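# Move the long cardboard box from desk to far-aisle shelf

## Task

Pick up the long cardboard box lying on the desk and set it down on a shelf at the far end of the aisle (shelves on either side are acceptable). It has to rest directly on the shelf board, not on top of a carton, with no part overhanging the shelf's front edge. If the box topples or ends up tilted, the task fails, and it only counts if the box stays put by itself once the robot lets go.

## Robot and tools

ROBOT. A Hello Robot Stretch 4 with a single arm: an omni-wheel base, a lift that slides up and down a mast, a telescoping arm that reaches straight out, a three-joint wrist (yaw, pitch, roll) and a two-finger gripper. It stands about 1.6 m tall, and the base rim lies within 0.23 m of the base origin. Cameras: head_camera, head_left_camera, head_right_camera (fisheye) and wrist_camera.

FRAMES. Base frame: origin on the floor under the base centre, x ahead, y to the left, z up. hand_pose is reported in this frame and marks the point between the fingers, 0.015 m back from the tips; treat it as approximate. Odometry frame is where the base stood when the scene began. base_odometry comes from wheel rotation only, so slipping looks like travel; heading runs -3.142 to 3.142, positive to the left.

execute_actions. Argument "actions": a list holding either one action or nothing (empty just reports state and pictures). Optional "cameras": list of camera names, "all", null/omitted for all, [] for none. An action contains "base", "joints" or both, plus optional "pace" and "contact_limits"; or it holds only "end_of_arm": "enable_torque", which re-powers wrist or gripper motors that shut off.
- "base": exactly one key, each a relative move from where the base last reported itself. translate_m: metres straight ahead (negative backward), -2 to 2. strafe_m: metres sideways, left positive, -2 to 2. rotate_rad: turn in place, counter-clockwise positive, -3.2 to 3.2.
- "joints": absolute targets by name. lift_m 0 to 1.2 (m); arm_m 0 to 0.55 (m of extension); wrist_yaw_rad -1.134 to 4.276 (0 points ahead, positive turns left, 3.14 tucked back, beyond 3.4 the arm may block); wrist_pitch_rad -1.117 to 4.259 (0 level, 1.57 pointing down); wrist_roll_rad -1.117 to 4.259 (0 keeps fingers level, positive turns clockwise seen from behind); gripper_m 0 to 0.08 (finger gap in m). Out-of-range joint targets are clipped and noted; other bad values or unknown keys reject the call entirely.
- "pace": "slow", "default", "fast", "max". Base speed 0.1/0.3/0.4/0.6 m/s and turning 1/2/3/4 rad/s respectively, reduced when the lift is above 0.2 m (down to 0.3 m/s and 1 rad/s at full height).
- "contact_limits": {"arm_m": x}, x from 0 (gentlest) to 0.75 (firmest), default 0.5.
All motions in one action begin together; each action is capped at 15 s. Anything not named may still be driving toward an earlier target. To unfold the wrist at the start, send lift_m 0.4 with wrist_yaw_rad 0.

wait: "seconds" from 0 to 10; commands nothing new and returns the same state and images.
zoom_image: "camera" and "region" [x0, y0, x1, y1] in pixels of that camera's latest full picture, top-left origin, at most 504x504.
read_manual: returns only licence text; no motion.
finished_scene: "scene" number; ends that scene irreversibly after the last command has been held, and reports success.

RESULTS. base_status / joint_status: "done"; "off_target" (stopped short, may still push); "contact_stop_at_<key>" (hit something, that part now limp and its target dropped); "limit_stop_at_<name>"; "time_out"; "torque_fault" (motor off and limp until enable_torque). "limit_stop_at_tilt" means a lean over 6 degrees: lift, arm and wheels go limp and ignore commands until it levels. "limit_stop_at_own_body" means a self-collision block, likeliest when the gripper points up (pitch below -0.2) while rolled (roll below -0.4 or above 4). on_its_own lists things not commanded by this call; "held at" is the held target, not the actual position. If a call stops, later motion calls in the same reply are skipped. lidar_m: 12 distances in 30-degree sectors, first straight ahead then counter-clockwise (4th left, 7th back, 10th right); "-" means nothing seen or closer than 0.25 m; table tops count, glass and thin legs may be missed. wrist_depth_mm: 7x7 grid of depths (100-2000 mm) from the top-left. turned_by_wheels vs turned_by_imu differing by over about 0.1 rad suggests a collision or slip. base_tilt in degrees (forward and right positive) has a fixed bias up to 1.5. motor_effort in percent, with bracketed peak; a load in a level gripper shifts wrist_pitch effort away from 0; wheel efforts positive means turning right.

GRIPPING. Command gripper_m smaller than the box width to squeeze. After a grip, "off_target" usually confirms something is held. If gripper effort stays beyond about 50 from 0, the gripper faults and may let go; more than about 2.7 kg in a level gripper can fault the wrist.

AVOID. Driving or turning with over 1 kg held and arm_m above 0.2, especially at fast paces, can tip the robot; so can strong pushes or pulls with the gripper raised. Keep contact limits low near furniture. Do not drop, slam or shove things hard; lower the box gently onto the shelf, check it is flat, fully behind the front edge and not on a carton, then release and back away before ending the scene. The simulation keeps running while you compose a reply, and loose objects may occasionally be nudged.

Each tool is called after "Request:" as name([rows], argument=value, ...), one row to a line, values as JSON.

## Session

Request:
execute_actions(actions=[])

Scene clock: 0.00 s.
base_odometry: x=+0.000 y=+0.000 heading=+0.000 (m, m, rad; odometry frame)
turned_by_wheels: +0.000 (rad since the last result)
turned_by_imu: +0.000 (rad since the last result)
base_tilt: forward=+0.4 right=-1.0 (deg)
lidar_m: 1.59 0.74 0.69 0.94 0.98 2.18 2.26 1.45 1.37 1.43 1.61 1.52
base_status: not commanded
joint_positions: lift_m=+0.243 arm_m=+0.002 wrist_yaw_rad=+3.212 wrist_pitch_rad=+0.006 wrist_roll_rad=-0.002 gripper_m=+0.040
joint_status: not commanded
motor_effort: lift_m=+21 arm_m=+0 wrist_yaw_rad=+1 wrist_pitch_rad=-8 wrist_roll_rad=+1 gripper_m=-1 wheel_0=+0 wheel_1=+0 wheel_2=+1 (%)
hand_pose: x=-0.0457 y=+0.0721 z=+0.4199 quat_wxyz=(-0.035, -0.003, -0.001, +0.999) (m; base frame)
wrist_depth_mm: - - 140 - - - 1756 / - - 139 - - - 1808 / - 106 139 - - - 1863 / - 123 141 - - - 1808 / 185 - - - - - 1756 / 195 1537 1618 1576 155 1430 1397 / 193 1025 - 1098 - - 1060
pictures: head_camera, head_left_camera, head_right_camera, wrist_camera
Images, in order (width x height): head_camera 420x560, head_left_camera 420x672, head_right_camera 420x672, wrist_camera 616x392.

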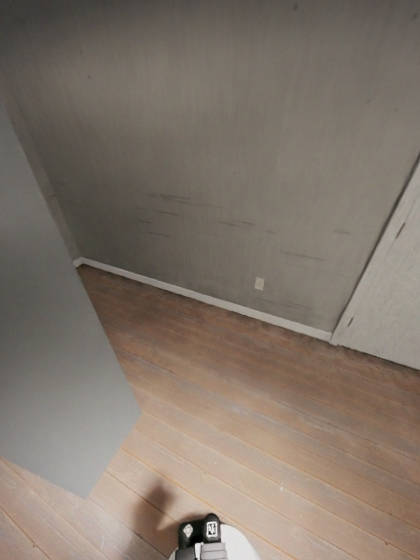

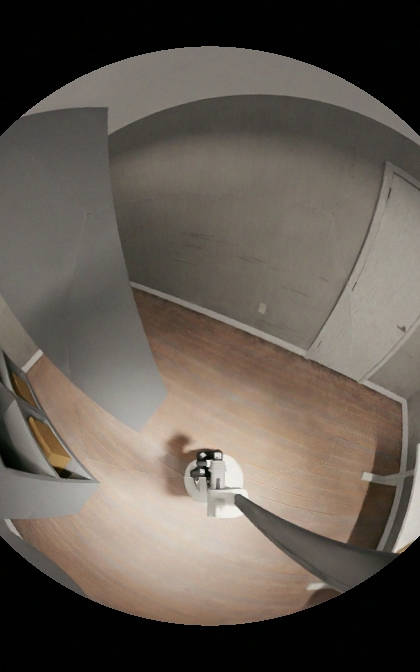

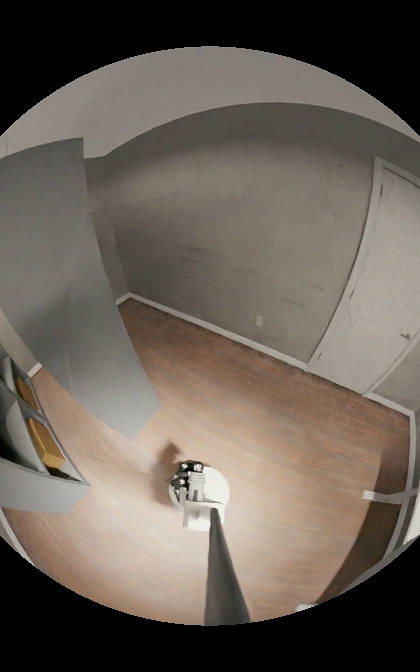

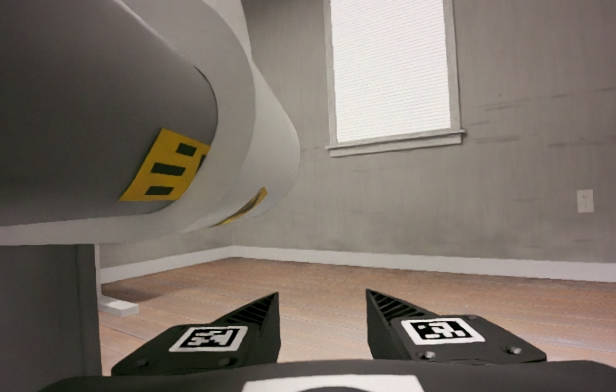

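Request:
execute_actions([
  {"base": {"rotate_rad": -1.95}},
])

Scene clock: 2.47 s.
base_odometry: x=+0.000 y=+0.000 heading=-1.950 (m, m, rad; odometry frame)
turned_by_wheels: -1.950 (rad since the last result)
turned_by_imu: -1.925 (rad since the last result)
base_tilt: forward=+0.4 right=-1.3 (deg)
lidar_m: 1.35 1.48 1.55 1.53 1.69 0.71 0.68 0.95 1.16 2.17 2.37 1.36
base_status: done
joint_positions: lift_m=+0.243 arm_m=+0.002 wrist_yaw_rad=+3.212 wrist_pitch_rad=+0.006 wrist_roll_rad=-0.002 gripper_m=+0.040
joint_status: not commanded
motor_effort: lift_m=+21(20) arm_m=+0(1) wrist_yaw_rad=+1(1) wrist_pitch_rad=-8(8) wrist_roll_rad=+1(1) gripper_m=+1(0) wheel_0=+1(8) wheel_1=+1(8) wheel_2=+1(8) (%)
hand_pose: x=-0.0456 y=+0.0721 z=+0.4199 quat_wxyz=(-0.035, -0.003, -0.001, +0.999) (m; base frame)
wrist_depth_mm: - - 140 - 788 741 - / - - 139 - 788 750 - / - 106 139 809 778 741 - / - 123 140 - 778 750 - / 185 931 1661 - 778 750 - / 196 1255 1336 1430 154 741 723 / 193 931 - 1098 - - 732
pictures: head_camera, head_left_camera, head_right_camera, wrist_camera
Images, in order (width x height): head_camera 420x560, head_left_camera 420x672, head_right_camera 420x672, wrist_camera 616x392.

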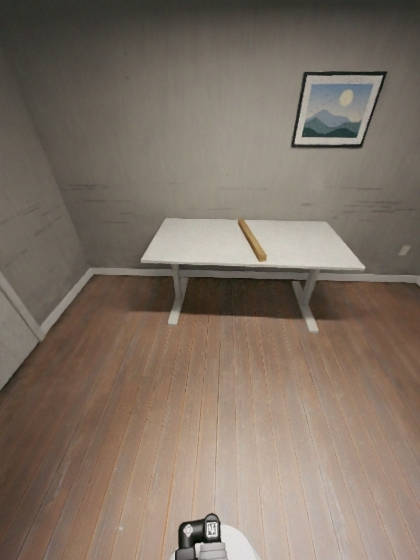

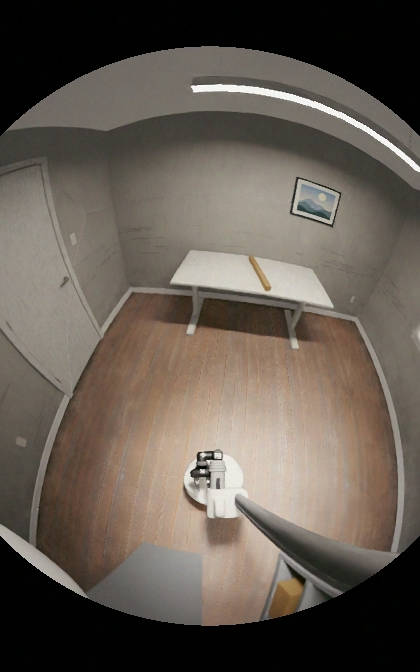

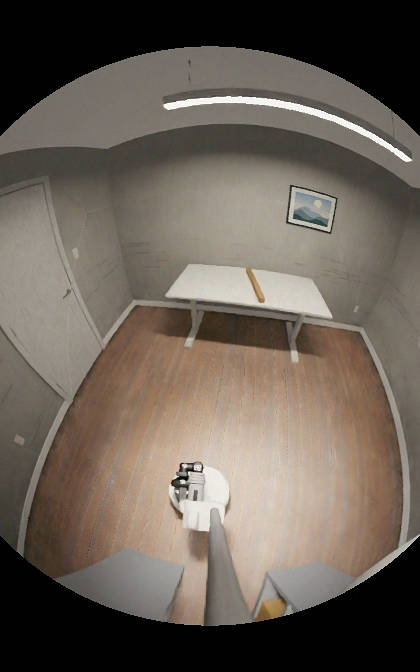

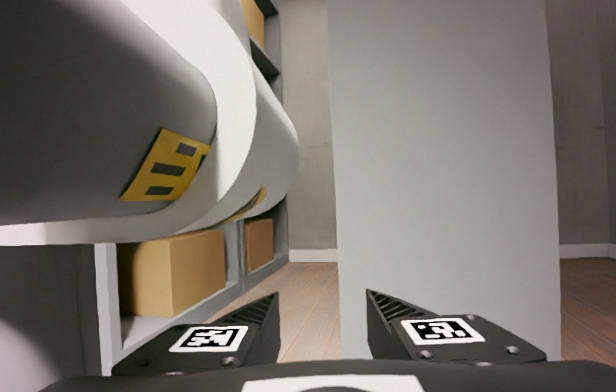

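Request:
zoom_image(camera="head_camera", region=[130, 190, 380, 340])

Region (130, 190, 380, 340) of head_camera's 420x560 image, scaled by 2.016, with more detail than that image has; it fills the top 302 rows of this view, and the rest is white.

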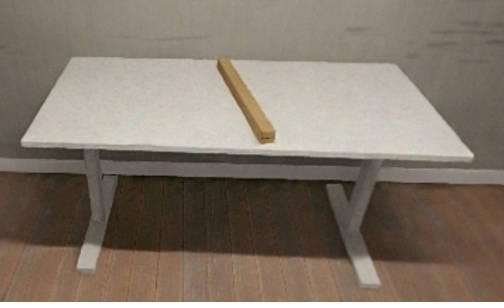

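Request:
execute_actions([
  {"base": {"strafe_m": -0.235}, "joints": {"lift_m": 0.97, "wrist_yaw_rad": 0, "gripper_m": 0.08}, "pace": "fast"},
], cameras=["head_camera", "wrist_camera"])

Scene clock: 8.27 s.
base_odometry: x=-0.218 y=+0.087 heading=-1.950 (m, m, rad; odometry frame)
turned_by_wheels: +0.000 (rad since the last result)
turned_by_imu: -0.001 (rad since the last result)
base_tilt: forward=+0.3 right=-1.1 (deg)
lidar_m: 1.31 1.48 1.79 1.78 0.93 0.77 1.05 0.83 1.99 1.95 2.08 1.34
base_status: done
joint_positions: lift_m=+0.970 arm_m=+0.002 wrist_yaw_rad=+0.000 wrist_pitch_rad=+0.006 wrist_roll_rad=-0.002 gripper_m=+0.080
joint_status: all done
motor_effort: lift_m=+24(28) arm_m=+0(1) wrist_yaw_rad=-1(6) wrist_pitch_rad=-7(8) wrist_roll_rad=+0(0) gripper_m=+1(6) wheel_0=-1(7) wheel_1=+1(11) wheel_2=+0(1) (%)
hand_pose: x=+0.3854 y=-0.0874 z=+1.1466 quat_wxyz=(+1.000, -0.001, +0.003, +0.000) (m; base frame)
wrist_depth_mm: - - 1983 1921 1863 1756 1756 / - - 1921 1921 1863 1756 1708 / - - 1983 1921 1863 1808 1708 / - - - 1863 1808 1808 1756 / - - - 1863 1863 1808 1708 / - - 1430 1499 1397 1397 1808 / 1983 - 138 1160 1078 - -
pictures: head_camera, wrist_camera
Images, in order (width x height): head_camera 420x560, wrist_camera 616x392.

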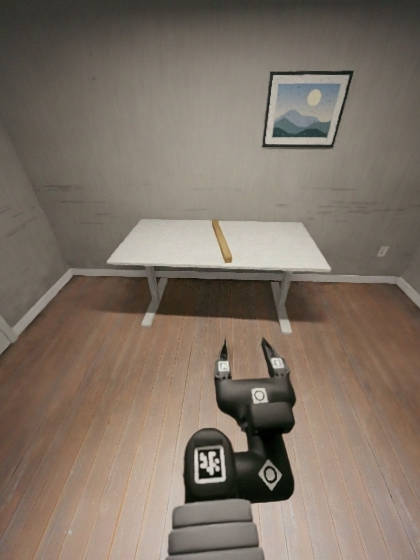

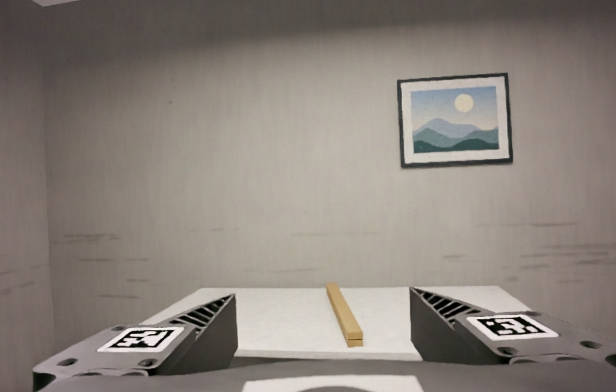

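Request:
execute_actions([
  {"base": {"translate_m": 1.1}, "joints": {"lift_m": 0.92, "arm_m": 0.38, "wrist_pitch_rad": 1.57, "wrist_roll_rad": -0.12}, "pace": "fast"},
], cameras=["head_camera", "wrist_camera"])

Scene clock: 13.93 s.
base_odometry: x=-0.625 y=-0.935 heading=-1.950 (m, m, rad; odometry frame)
turned_by_wheels: +0.000 (rad since the last result)
turned_by_imu: -0.004 (rad since the last result)
base_tilt: forward=+0.3 right=-1.1 (deg)
lidar_m: 0.25 0.28 0.40 1.59 1.77 1.86 1.83 2.00 2.09 0.65 0.31 0.25
base_status: done
joint_positions: lift_m=+0.920 arm_m=+0.379 wrist_yaw_rad=+0.000 wrist_pitch_rad=+1.570 wrist_roll_rad=-0.120 gripper_m=+0.080
joint_status: all done
motor_effort: lift_m=+16(19) arm_m=+7(10) wrist_yaw_rad=+0(2) wrist_pitch_rad=+0(4) wrist_roll_rad=+0(3) gripper_m=+2(2) wheel_0=-1(4) wheel_1=+0(6) wheel_2=+0(11) (%)
hand_pose: x=+0.5499 y=-0.0874 z=+0.8858 quat_wxyz=(+0.706, -0.042, +0.706, +0.042) (m; base frame)
wrist_depth_mm: 324 322 319 317 306 312 310 / 322 322 320 315 310 312 312 / 322 320 319 315 312 312 312 / 324 320 319 317 315 312 312 / 322 320 319 315 314 310 314 / 322 319 319 315 314 264 310 / 322 - 138 315 312 - -
pictures: head_camera, wrist_camera
Images, in order (width x height): head_camera 420x560, wrist_camera 616x392.

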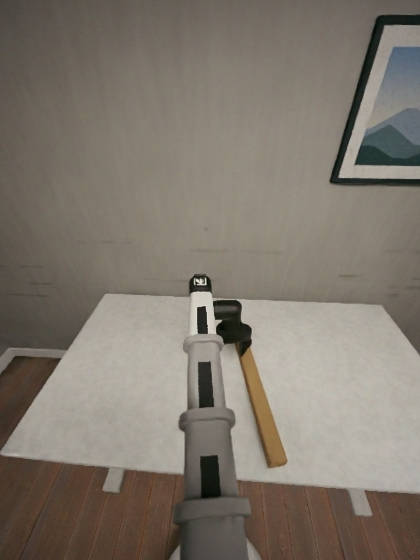

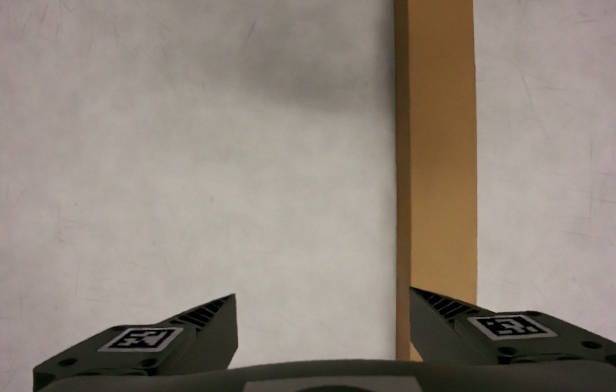

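Request:
zoom_image(camera="head_camera", region=[160, 260, 320, 480])

Request:
execute_actions([
  {"base": {"strafe_m": -0.096}, "joints": {"lift_m": 0.85}},
], cameras=["head_camera", "wrist_camera", "head_right_camera"])

Region (160, 260, 320, 480) of head_camera's 420x560 image, scaled by 2.291, with more detail than that image has; it fills the left 367 columns of this view, and the rest is white.

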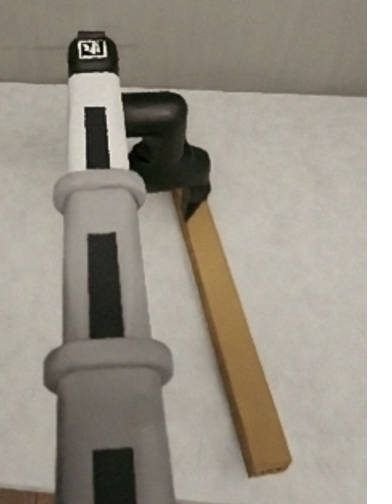

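Scene clock: 16.47 s.
base_odometry: x=-0.714 y=-0.900 heading=-1.950 (m, m, rad; odometry frame)
turned_by_wheels: +0.000 (rad since the last result)
turned_by_imu: +0.000 (rad since the last result)
base_tilt: forward=+0.3 right=-1.1 (deg)
lidar_m: 0.25 0.26 0.41 1.68 1.87 1.86 1.83 2.02 1.96 0.63 0.30 0.25
base_status: done
joint_positions: lift_m=+0.850 arm_m=+0.379 wrist_yaw_rad=+0.000 wrist_pitch_rad=+1.570 wrist_roll_rad=-0.120 gripper_m=+0.080
joint_status: all done
motor_effort: lift_m=+16(17) arm_m=+7(7) wrist_yaw_rad=+1(0) wrist_pitch_rad=+1(0) wrist_roll_rad=+0(0) gripper_m=+0(2) wheel_0=+1(11) wheel_1=+2(8) wheel_2=+0(0) (%)
hand_pose: x=+0.5499 y=-0.0874 z=+0.8159 quat_wxyz=(+0.706, -0.042, +0.706, +0.042) (m; base frame)
wrist_depth_mm: 252 251 248 197 246 244 243 / 251 250 250 197 246 243 243 / 251 251 248 198 247 244 244 / 251 249 248 196 246 244 242 / 251 251 249 197 245 244 243 / 251 250 247 196 245 243 242 / 251 - 138 196 245 - -
pictures: head_camera, head_right_camera, wrist_camera
Images, in order (width x height): head_camera 420x560, head_right_camera 420x672, wrist_camera 616x392.

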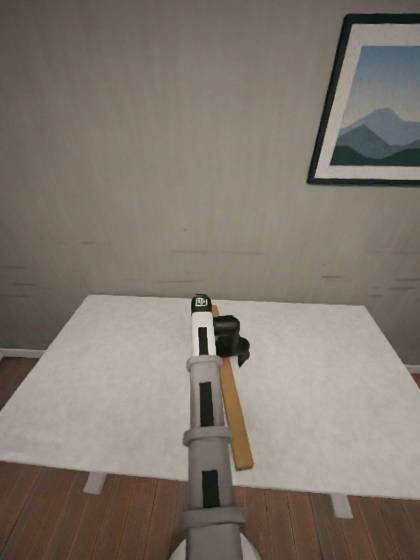

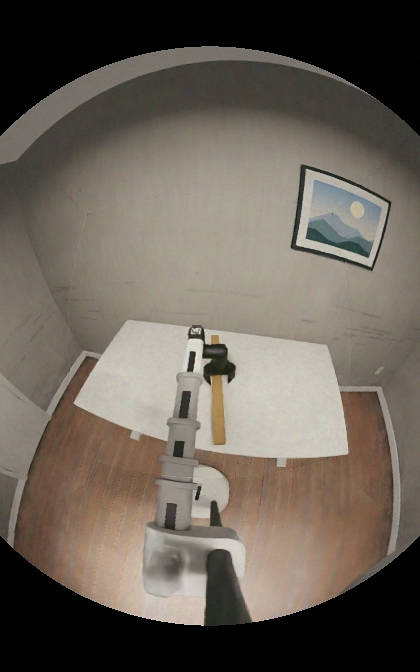

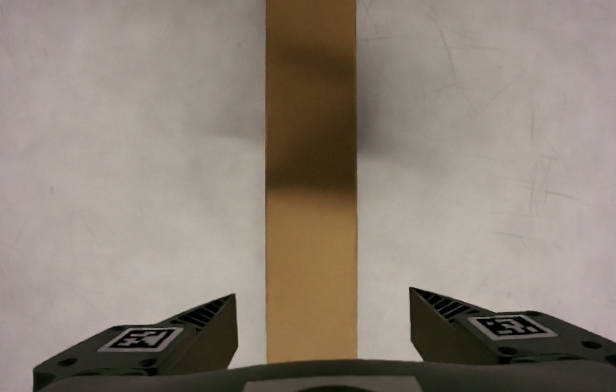

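Request:
execute_actions([
  {"base": {"strafe_m": 0.008}, "joints": {"lift_m": 0.782, "arm_m": 0.40}, "pace": "slow"},
], cameras=["head_camera", "wrist_camera"])

Scene clock: 18.77 s.
base_odometry: x=-0.707 y=-0.902 heading=-1.950 (m, m, rad; odometry frame)
turned_by_wheels: +0.000 (rad since the last result)
turned_by_imu: +0.000 (rad since the last result)
base_tilt: forward=+0.3 right=-1.2 (deg)
lidar_m: 0.25 0.26 0.38 1.69 1.85 1.87 1.82 2.02 1.97 0.60 0.28 0.25
base_status: done
joint_positions: lift_m=+0.782 arm_m=+0.399 wrist_yaw_rad=+0.000 wrist_pitch_rad=+1.570 wrist_roll_rad=-0.120 gripper_m=+0.080
joint_status: all done
motor_effort: lift_m=+16(14) arm_m=+8(6) wrist_yaw_rad=+1(2) wrist_pitch_rad=+1(1) wrist_roll_rad=+1(0) gripper_m=+2(2) wheel_0=-1(2) wheel_1=+0(6) wheel_2=+0(1) (%)
hand_pose: x=+0.5698 y=-0.0874 z=+0.7479 quat_wxyz=(+0.706, -0.042, +0.706, +0.042) (m; base frame)
wrist_depth_mm: 182 182 180 129 177 177 176 / 183 181 180 129 178 177 177 / 182 181 180 129 129 177 176 / 182 181 180 129 129 177 177 / 182 181 180 129 129 177 176 / 182 180 161 129 129 177 176 / 182 - 138 129 129 - -
pictures: head_camera, wrist_camera
Images, in order (width x height): head_camera 420x560, wrist_camera 616x392.

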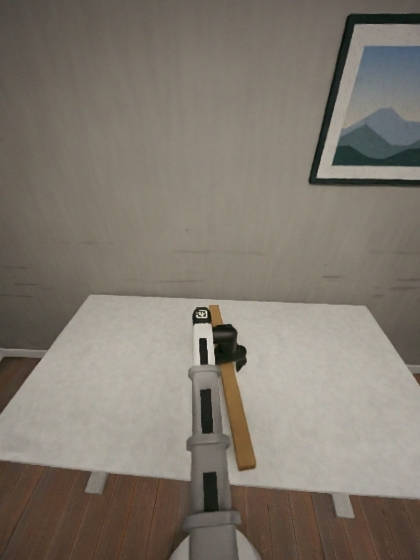

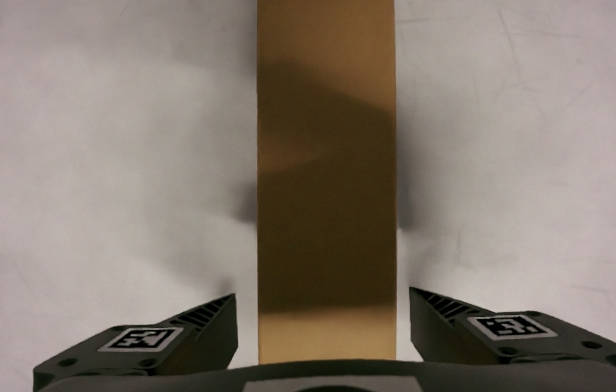

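Request:
execute_actions([
  {"joints": {"gripper_m": 0.03}},
], cameras=["wrist_camera"])

Request:
execute_actions([
  {"joints": {"lift_m": 0.86}},
], cameras=["head_camera", "wrist_camera"])

Scene clock: 20.07 s.
base_odometry: x=-0.707 y=-0.902 heading=-1.950 (m, m, rad; odometry frame)
turned_by_wheels: +0.000 (rad since the last result)
turned_by_imu: +0.000 (rad since the last result)
base_tilt: forward=+0.4 right=-1.1 (deg)
lidar_m: 0.25 0.26 0.40 1.68 1.84 1.82 1.84 1.99 1.98 0.62 0.32 0.25
base_status: not commanded
joint_positions: lift_m=+0.782 arm_m=+0.399 wrist_yaw_rad=+0.000 wrist_pitch_rad=+1.570 wrist_roll_rad=-0.120 gripper_m=+0.049
joint_status: gripper_m off_target (ended at +0.049, target +0.030)
on_its_own: gripper_m is held at +0.043, not at your +0.030, by its contact guard: the fingers met something
motor_effort: lift_m=+16(16) arm_m=+8(8) wrist_yaw_rad=+0(1) wrist_pitch_rad=+1(0) wrist_roll_rad=-1(1) gripper_m=-37(36) wheel_0=-1(1) wheel_1=+0(0) wheel_2=+0(0) (%)
hand_pose: x=+0.5698 y=-0.0874 z=+0.7479 quat_wxyz=(+0.706, -0.042, +0.706, +0.042) (m; base frame)
wrist_depth_mm: 182 182 180 129 178 177 177 / 183 181 180 129 178 177 176 / 182 181 180 129 177 177 177 / 182 181 180 129 178 177 176 / 182 181 180 129 178 177 176 / 182 181 180 129 129 177 176 / 182 181 112 129 128 - -
pictures: wrist_camera
Images, in order (width x height): wrist_camera 616x392.

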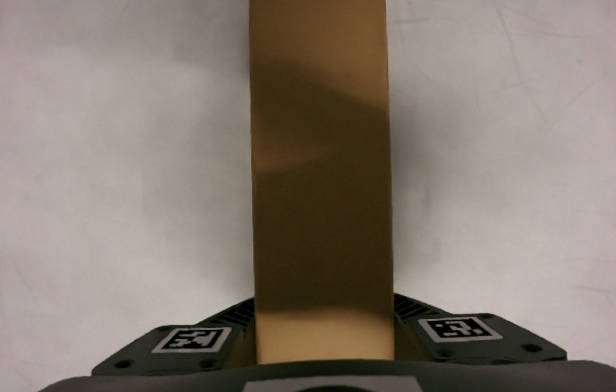

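Scene clock: 21.37 s.
base_odometry: x=-0.707 y=-0.902 heading=-1.950 (m, m, rad; odometry frame)
turned_by_wheels: +0.000 (rad since the last result)
turned_by_imu: +0.000 (rad since the last result)
base_tilt: forward=+0.2 right=-1.1 (deg)
lidar_m: 0.25 0.25 0.41 1.66 1.85 1.85 1.87 2.02 2.01 0.64 0.30 0.25
base_status: not commanded
joint_positions: lift_m=+0.860 arm_m=+0.399 wrist_yaw_rad=+0.000 wrist_pitch_rad=+1.570 wrist_roll_rad=-0.120 gripper_m=+0.049
joint_status: all done
on_its_own: gripper_m is held at +0.043, not at your +0.030, by its contact guard: the fingers met something
motor_effort: lift_m=+24(24) arm_m=+8(7) wrist_yaw_rad=+1(1) wrist_pitch_rad=+0(1) wrist_roll_rad=+0(0) gripper_m=-35(37) wheel_0=-1(1) wheel_1=+0(0) wheel_2=+0(0) (%)
hand_pose: x=+0.5697 y=-0.0874 z=+0.8252 quat_wxyz=(+0.706, -0.042, +0.706, +0.042) (m; base frame)
wrist_depth_mm: 262 259 257 129 254 253 251 / 262 258 257 129 254 252 252 / 262 259 256 129 253 252 251 / 259 259 256 129 254 252 251 / 260 259 256 129 254 252 252 / 259 259 256 129 128 252 251 / 259 259 112 129 128 - -
pictures: head_camera, wrist_camera
Images, in order (width x height): head_camera 420x560, wrist_camera 616x392.

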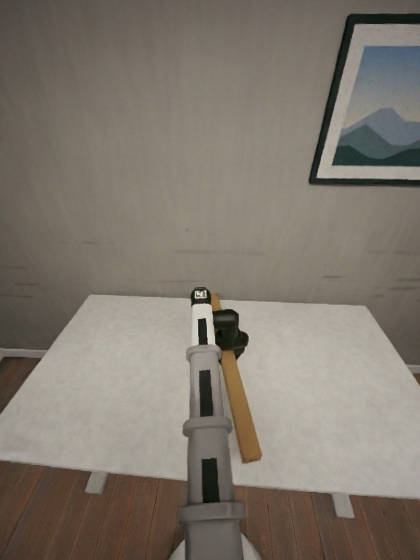

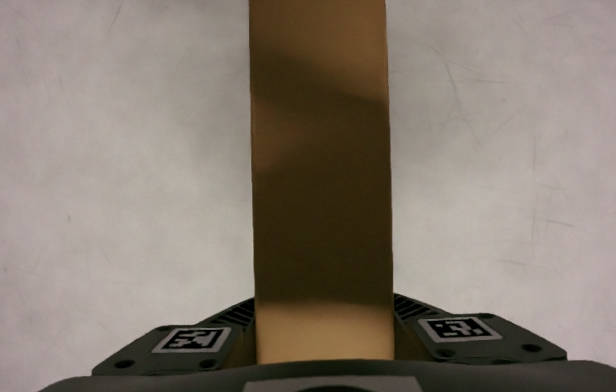

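Request:
execute_actions([
  {"base": {"translate_m": -1.0}, "joints": {"wrist_roll_rad": 1.57, "arm_m": 0.2}, "pace": "default"},
], cameras=["head_camera", "head_left_camera"])

Request:
execute_actions([
  {"base": {"rotate_rad": -3.0}, "joints": {"arm_m": 0.0}, "pace": "default"},
])

Scene clock: 27.60 s.
base_odometry: x=-0.337 y=+0.027 heading=-1.950 (m, m, rad; odometry frame)
turned_by_wheels: +0.000 (rad since the last result)
turned_by_imu: +0.003 (rad since the last result)
base_tilt: forward=+0.4 right=-1.1 (deg)
lidar_m: 0.32 0.35 1.85 1.84 1.08 0.90 0.90 0.92 1.91 1.84 0.48 0.37
base_status: done
joint_positions: lift_m=+0.860 arm_m=+0.201 wrist_yaw_rad=+0.000 wrist_pitch_rad=+1.570 wrist_roll_rad=+1.570 gripper_m=+0.049
joint_status: all done
on_its_own: gripper_m is held at +0.043, not at your +0.030, by its contact guard: the fingers met something
motor_effort: lift_m=+23(24) arm_m=-6(10) wrist_yaw_rad=+0(0) wrist_pitch_rad=-1(1) wrist_roll_rad=+2(10) gripper_m=-37(38) wheel_0=+0(3) wheel_1=+1(3) wheel_2=+0(8) (%)
hand_pose: x=+0.3723 y=-0.0874 z=+0.8253 quat_wxyz=(+0.500, +0.500, +0.500, -0.500) (m; base frame)
wrist_depth_mm: 976 976 976 129 960 960 960 / 976 976 976 129 960 960 960 / 976 976 976 129 976 960 960 / 976 976 976 129 750 750 759 / 976 991 976 129 759 750 741 / 976 976 976 129 128 759 759 / 991 976 112 129 128 - -
pictures: head_camera, head_left_camera
Images, in order (width x height): head_camera 420x560, head_left_camera 420x672.

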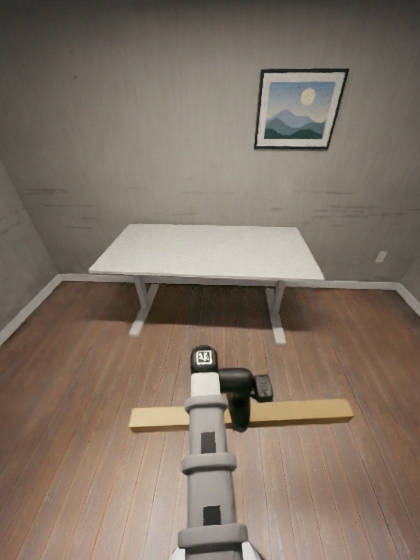

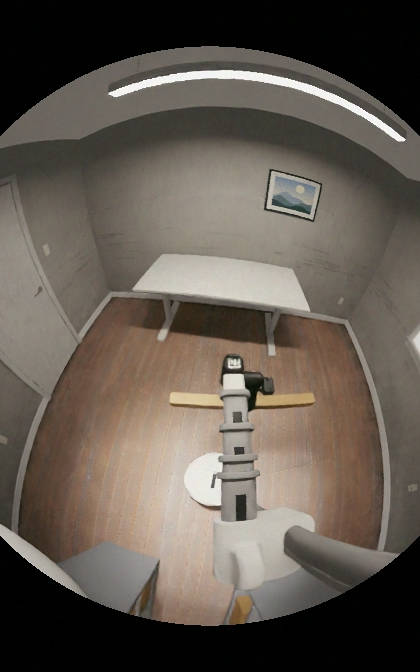

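Scene clock: 30.37 s.
base_odometry: x=-0.337 y=+0.027 heading=+1.334 (m, m, rad; odometry frame)
turned_by_wheels: -3.000 (rad since the last result)
turned_by_imu: -2.962 (rad since the last result)
base_tilt: forward=+0.2 right=-1.1 (deg)
lidar_m: 0.89 0.26 0.25 1.83 2.19 1.21 1.22 1.48 1.85 1.86 0.25 0.89
base_status: done
joint_positions: lift_m=+0.860 arm_m=+0.003 wrist_yaw_rad=+0.000 wrist_pitch_rad=+1.570 wrist_roll_rad=+1.570 gripper_m=+0.049
joint_status: all done
joint sent to its limit — the command would take arm_m past its lower limit, so that joint was sent only as far as its limit.
on_its_own: gripper_m is held at +0.043, not at your +0.030, by its contact guard: the fingers met something
motor_effort: lift_m=+23(23) arm_m=-6(5) wrist_yaw_rad=-1(0) wrist_pitch_rad=+0(0) wrist_roll_rad=+3(3) gripper_m=-36(37) wheel_0=+0(5) wheel_1=+0(8) wheel_2=+0(7) (%)
hand_pose: x=+0.1740 y=-0.0874 z=+0.8253 quat_wxyz=(+0.500, +0.500, +0.500, -0.500) (m; base frame)
wrist_depth_mm: 798 976 976 130 960 946 946 / 976 976 976 129 960 976 946 / 991 991 976 129 960 946 960 / 991 991 991 129 750 759 960 / 991 991 976 129 750 741 960 / 976 976 991 129 129 759 960 / 976 976 112 129 128 - -
pictures: head_camera, head_left_camera, head_right_camera, wrist_camera
Images, in order (width x height): head_camera 420x560, head_left_camera 420x672, head_right_camera 420x672, wrist_camera 616x392.

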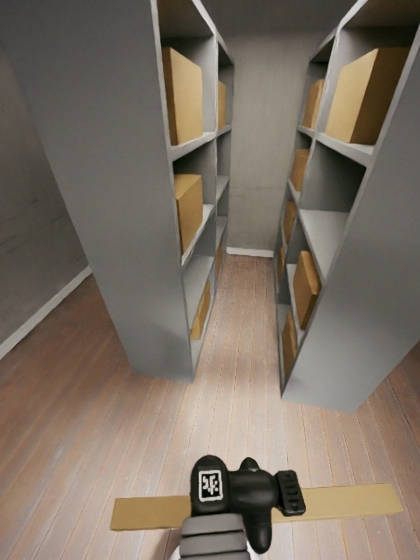

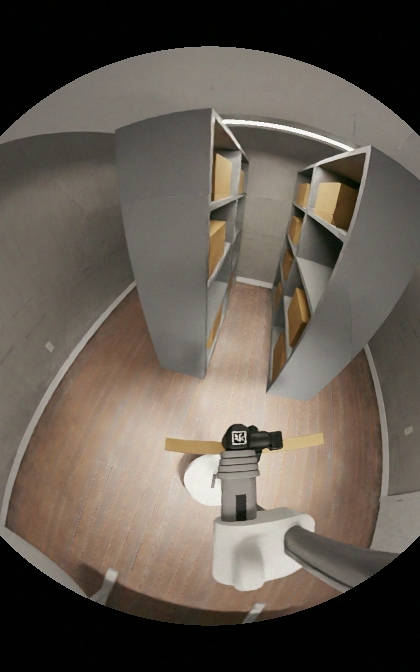

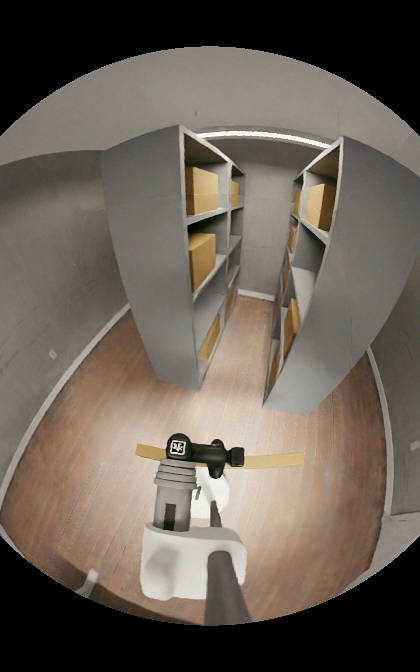

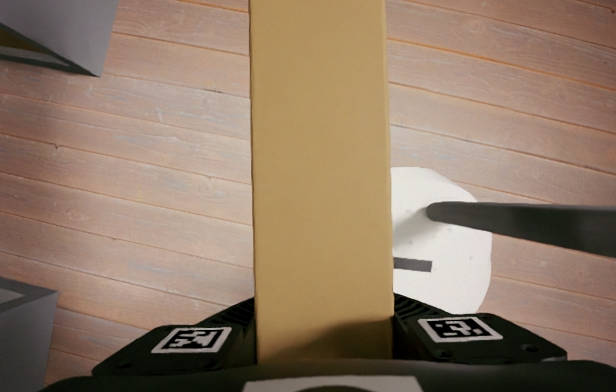

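Request:
zoom_image(camera="head_camera", region=[150, 0, 420, 420])

Request:
zoom_image(camera="head_camera", region=[170, 40, 330, 300])

Region (150, 0, 420, 420) of head_camera's 420x560 image, scaled by 1.200, with more detail than that image has; it fills the left 324 columns of this view, and the rest is white.

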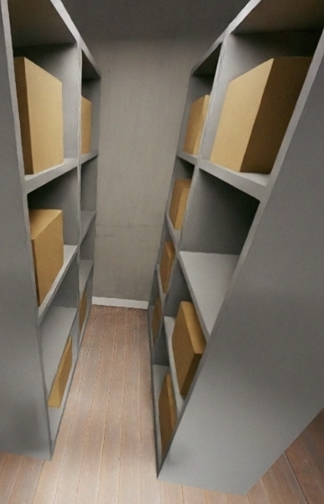

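Region (170, 40, 330, 300) of head_camera's 420x560 image, scaled by 1.938, with more detail than that image has; it fills the left 310 columns of this view, and the rest is white.

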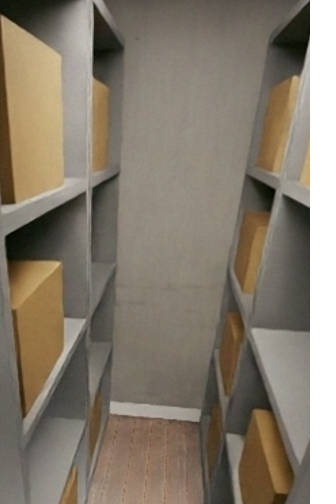

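Request:
execute_actions([
  {"base": {"rotate_rad": 1.345}},
])

Scene clock: 33.77 s.
base_odometry: x=-0.337 y=+0.027 heading=+2.678 (m, m, rad; odometry frame)
turned_by_wheels: +1.345 (rad since the last result)
turned_by_imu: +1.327 (rad since the last result)
base_tilt: forward=+0.3 right=-1.1 (deg)
lidar_m: 1.85 0.25 0.25 1.20 1.31 1.91 1.84 1.99 0.88 1.11 0.25 1.93
base_status: done
joint_positions: lift_m=+0.860 arm_m=+0.003 wrist_yaw_rad=+0.000 wrist_pitch_rad=+1.570 wrist_roll_rad=+1.570 gripper_m=+0.049
joint_status: not commanded
on_its_own: gripper_m is held at +0.043, not at your +0.030, by its contact guard: the fingers met something
motor_effort: lift_m=+23(23) arm_m=-7(7) wrist_yaw_rad=+0(0) wrist_pitch_rad=+0(0) wrist_roll_rad=+2(2) gripper_m=-35(36) wheel_0=+0(4) wheel_1=+0(4) wheel_2=+1(6) (%)
hand_pose: x=+0.1741 y=-0.0874 z=+0.8253 quat_wxyz=(+0.501, +0.500, +0.500, -0.499) (m; base frame)
wrist_depth_mm: 1008 991 976 129 976 960 976 / 991 991 960 129 976 946 946 / 976 1008 976 129 976 960 976 / 991 991 991 129 750 759 960 / 976 991 976 129 741 750 960 / 991 960 976 129 129 759 960 / 976 976 112 129 128 - -
pictures: head_camera, head_left_camera, head_right_camera, wrist_camera
Images, in order (width x height): head_camera 420x560, head_left_camera 420x672, head_right_camera 420x672, wrist_camera 616x392.

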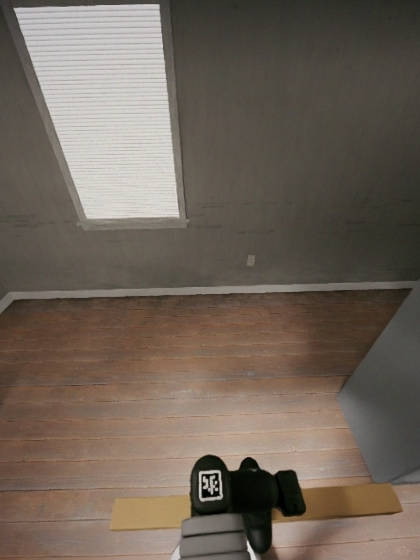

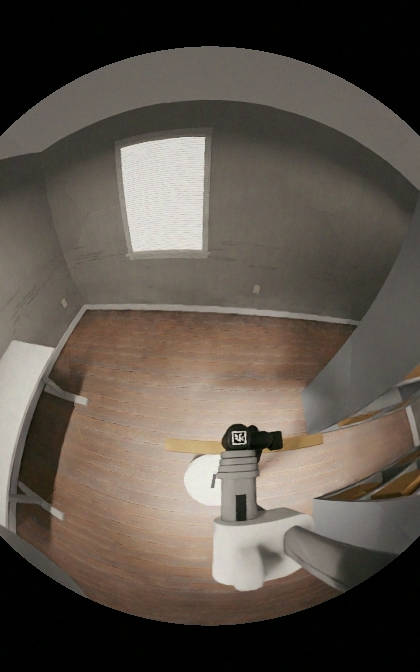

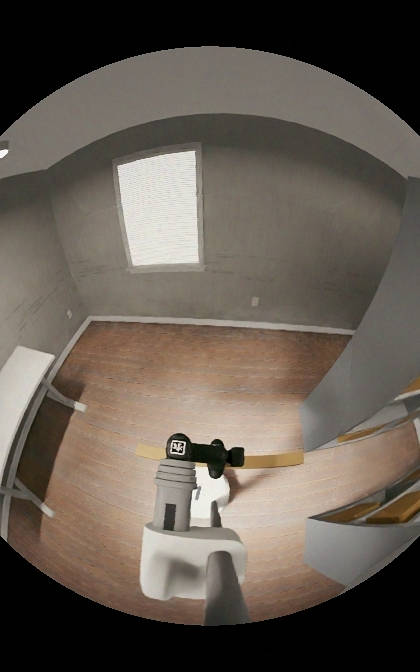

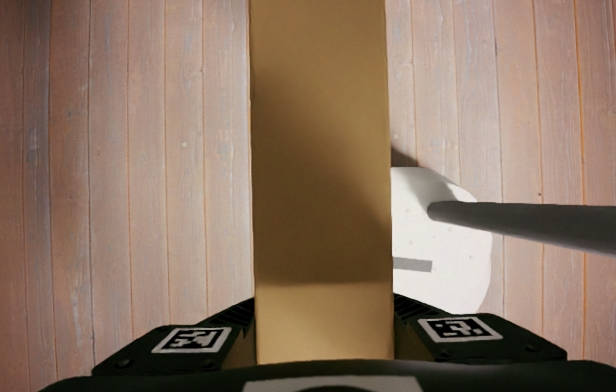

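Request:
execute_actions([
  {"base": {"strafe_m": -0.58}, "pace": "fast"},
], cameras=["head_right_camera", "wrist_camera"])

Scene clock: 37.80 s.
base_odometry: x=-0.078 y=+0.545 heading=+2.678 (m, m, rad; odometry frame)
turned_by_wheels: +0.000 (rad since the last result)
turned_by_imu: -0.002 (rad since the last result)
base_tilt: forward=+0.2 right=-1.1 (deg)
lidar_m: 1.82 0.25 0.25 1.78 1.92 1.93 1.87 0.40 0.48 1.03 0.25 0.41
base_status: done
joint_positions: lift_m=+0.860 arm_m=+0.003 wrist_yaw_rad=+0.000 wrist_pitch_rad=+1.570 wrist_roll_rad=+1.570 gripper_m=+0.049
joint_status: not commanded
on_its_own: gripper_m is held at +0.043, not at your +0.030, by its contact guard: the fingers met something
motor_effort: lift_m=+22(22) arm_m=-7(7) wrist_yaw_rad=+1(1) wrist_pitch_rad=+0(0) wrist_roll_rad=+1(1) gripper_m=-37(33) wheel_0=-1(10) wheel_1=+0(9) wheel_2=+0(1) (%)
hand_pose: x=+0.1740 y=-0.0874 z=+0.8253 quat_wxyz=(+0.500, +0.500, +0.500, -0.500) (m; base frame)
wrist_depth_mm: 283 296 445 129 960 960 732 / 404 418 473 129 960 946 732 / 891 820 831 129 960 960 917 / 991 991 991 129 750 759 960 / 976 991 991 129 750 750 946 / 976 976 960 129 128 768 960 / 976 991 112 129 128 - -
pictures: head_right_camera, wrist_camera
Images, in order (width x height): head_right_camera 420x672, wrist_camera 616x392.

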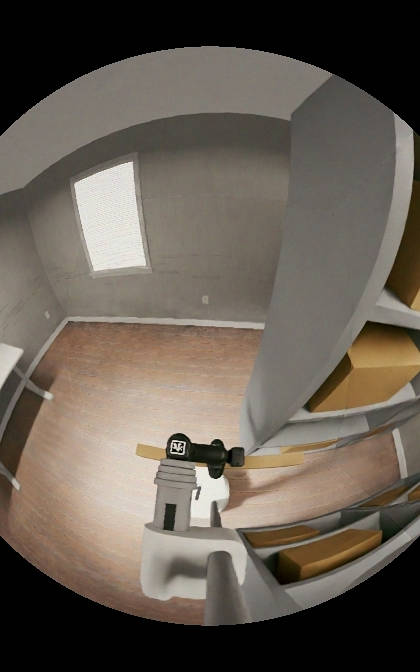

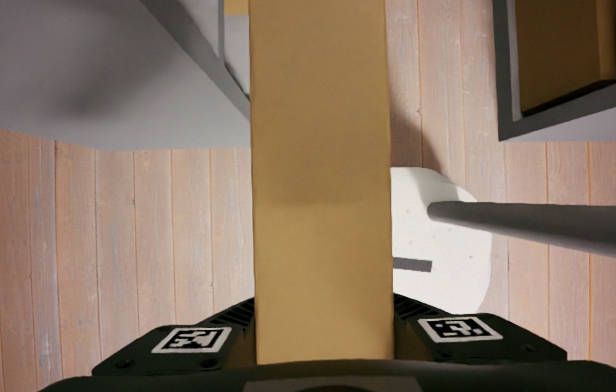

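Request:
execute_actions([
  {"base": {"strafe_m": -0.55}},
], cameras=["head_camera", "head_right_camera", "wrist_camera"])

Scene clock: 42.17 s.
base_odometry: x=+0.168 y=+1.038 heading=+2.678 (m, m, rad; odometry frame)
turned_by_wheels: +0.000 (rad since the last result)
turned_by_imu: -0.002 (rad since the last result)
base_tilt: forward=+0.2 right=-1.2 (deg)
lidar_m: 0.25 0.25 0.25 2.36 2.52 0.35 0.30 0.34 0.47 0.95 0.25 0.25
base_status: done
joint_positions: lift_m=+0.860 arm_m=+0.003 wrist_yaw_rad=+0.000 wrist_pitch_rad=+1.570 wrist_roll_rad=+1.570 gripper_m=+0.049
joint_status: not commanded
on_its_own: gripper_m is held at +0.043, not at your +0.030, by its contact guard: the fingers met something
motor_effort: lift_m=+22(23) arm_m=-7(7) wrist_yaw_rad=+0(0) wrist_pitch_rad=+0(0) wrist_roll_rad=+1(2) gripper_m=-35(38) wheel_0=-2(7) wheel_1=+1(9) wheel_2=+0(1) (%)
hand_pose: x=+0.1740 y=-0.0874 z=+0.8253 quat_wxyz=(+0.500, +0.500, +0.500, -0.500) (m; base frame)
wrist_depth_mm: 452 445 445 130 976 946 891 / 449 452 445 129 976 946 878 / 452 452 445 129 960 960 878 / 452 449 445 129 750 750 732 / 452 445 442 129 759 759 732 / 452 445 445 129 129 759 778 / 452 449 112 129 128 - -
pictures: head_camera, head_right_camera, wrist_camera
Images, in order (width x height): head_camera 420x560, head_right_camera 420x672, wrist_camera 616x392.

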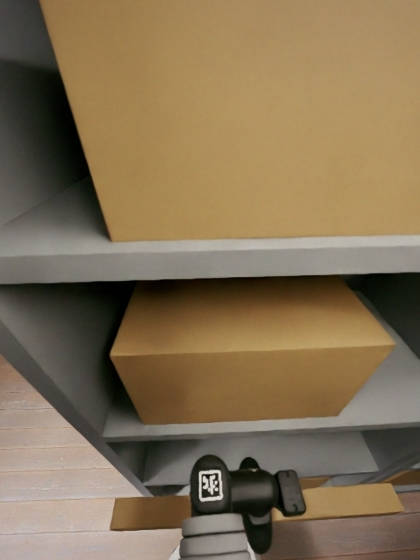

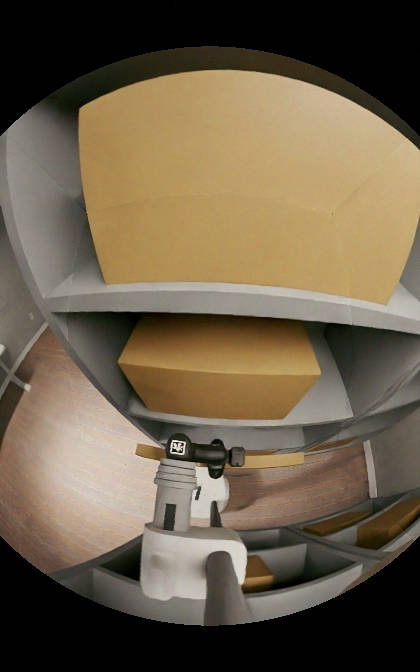

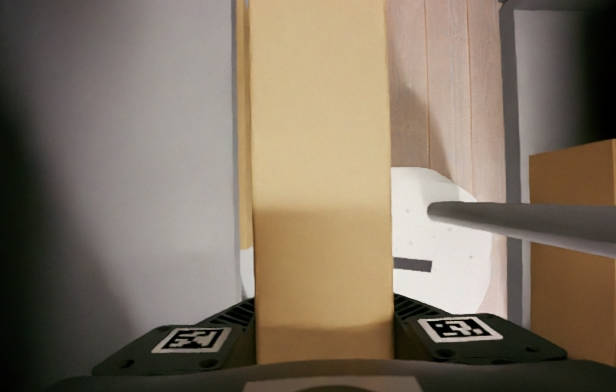

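Request:
execute_actions([
  {"base": {"translate_m": -0.03}, "joints": {"lift_m": 1.0}},
], cameras=[])

Request:
execute_actions([
  {"base": {"strafe_m": -0.98}, "joints": {"lift_m": 1.08}},
])

Scene clock: 45.33 s.
base_odometry: x=+0.195 y=+1.024 heading=+2.678 (m, m, rad; odometry frame)
turned_by_wheels: +0.000 (rad since the last result)
turned_by_imu: +0.000 (rad since the last result)
base_tilt: forward=+0.5 right=-1.2 (deg)
lidar_m: 0.28 0.25 0.25 2.35 2.53 0.30 0.27 0.32 0.46 1.07 0.25 0.28
base_status: done
joint_positions: lift_m=+1.000 arm_m=+0.003 wrist_yaw_rad=+0.000 wrist_pitch_rad=+1.570 wrist_roll_rad=+1.570 gripper_m=+0.049
joint_status: all done
on_its_own: gripper_m is held at +0.043, not at your +0.030, by its contact guard: the fingers met something
motor_effort: lift_m=+24(24) arm_m=-7(7) wrist_yaw_rad=+0(0) wrist_pitch_rad=+1(0) wrist_roll_rad=+1(1) gripper_m=-37(37) wheel_0=+0(3) wheel_1=+1(5) wheel_2=-2(9) (%)
hand_pose: x=+0.1740 y=-0.0874 z=+0.9652 quat_wxyz=(+0.500, +0.500, +0.500, -0.500) (m; base frame)
wrist_depth_mm: 591 591 591 129 1098 1025 1008 / 597 585 580 129 1098 1025 1008 / 585 585 591 129 1118 1025 1008 / 591 591 585 129 798 891 759 / 585 585 585 129 904 891 759 / 591 585 585 129 128 931 750 / 585 585 112 129 128 - -
pictures: none
No camera images: the call's "cameras" was empty. Leave "cameras" out to get every camera's image.

Scene clock: 49.93 s.
base_odometry: x=+0.633 y=+1.901 heading=+2.678 (m, m, rad; odometry frame)
turned_by_wheels: +0.000 (rad since the last result)
turned_by_imu: -0.002 (rad since the last result)
base_tilt: forward=+0.2 right=-1.2 (deg)
lidar_m: 0.25 0.25 0.25 1.17 0.44 0.32 0.30 0.32 0.51 0.57 0.25 0.25
base_status: done
joint_positions: lift_m=+1.080 arm_m=+0.003 wrist_yaw_rad=+0.000 wrist_pitch_rad=+1.570 wrist_roll_rad=+1.570 gripper_m=+0.049
joint_status: all done
on_its_own: gripper_m is held at +0.043, not at your +0.030, by its contact guard: the fingers met something
motor_effort: lift_m=+24(23) arm_m=-7(7) wrist_yaw_rad=+0(0) wrist_pitch_rad=+1(0) wrist_roll_rad=+1(2) gripper_m=-37(39) wheel_0=-1(8) wheel_1=+1(8) wheel_2=-1(4) (%)
hand_pose: x=+0.1740 y=-0.0874 z=+1.0452 quat_wxyz=(+0.500, +0.500, +0.500, -0.500) (m; base frame)
wrist_depth_mm: 211 211 668 129 878 991 831 / 211 211 676 129 1182 1118 1098 / 211 211 668 129 1160 1098 854 / 211 211 668 129 798 976 831 / 211 211 668 129 960 1042 820 / 211 211 661 129 129 1078 842 / 211 210 112 129 128 - -
pictures: head_camera, head_left_camera, head_right_camera, wrist_camera
Images, in order (width x height): head_camera 420x560, head_left_camera 420x672, head_right_camera 420x672, wrist_camera 616x392.

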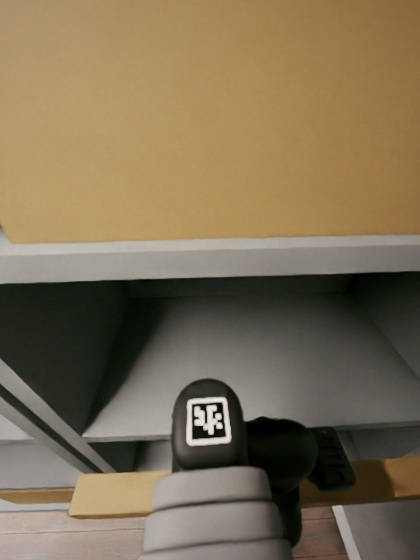

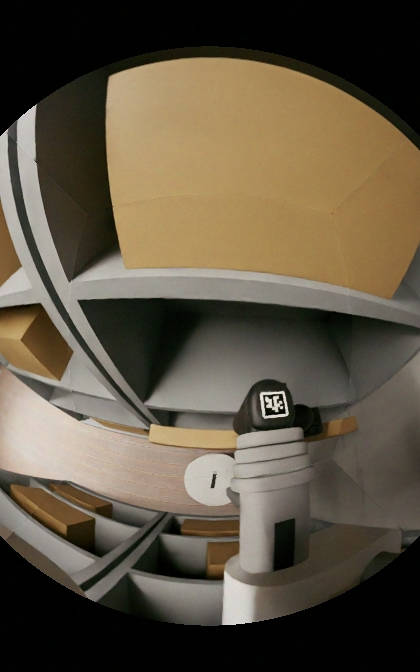

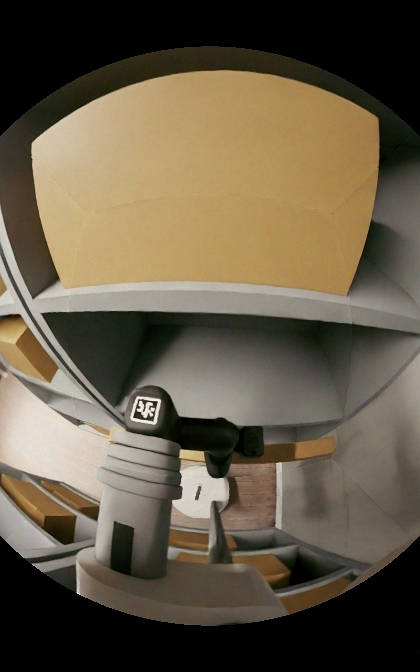

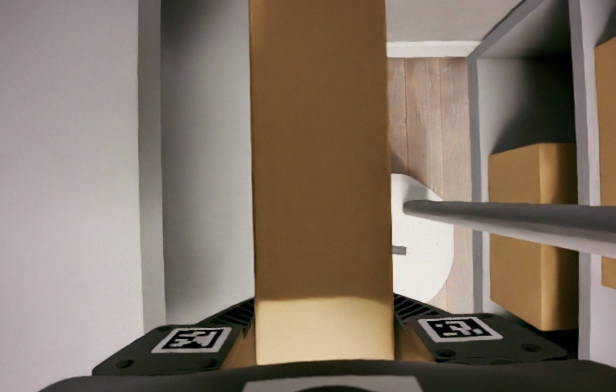

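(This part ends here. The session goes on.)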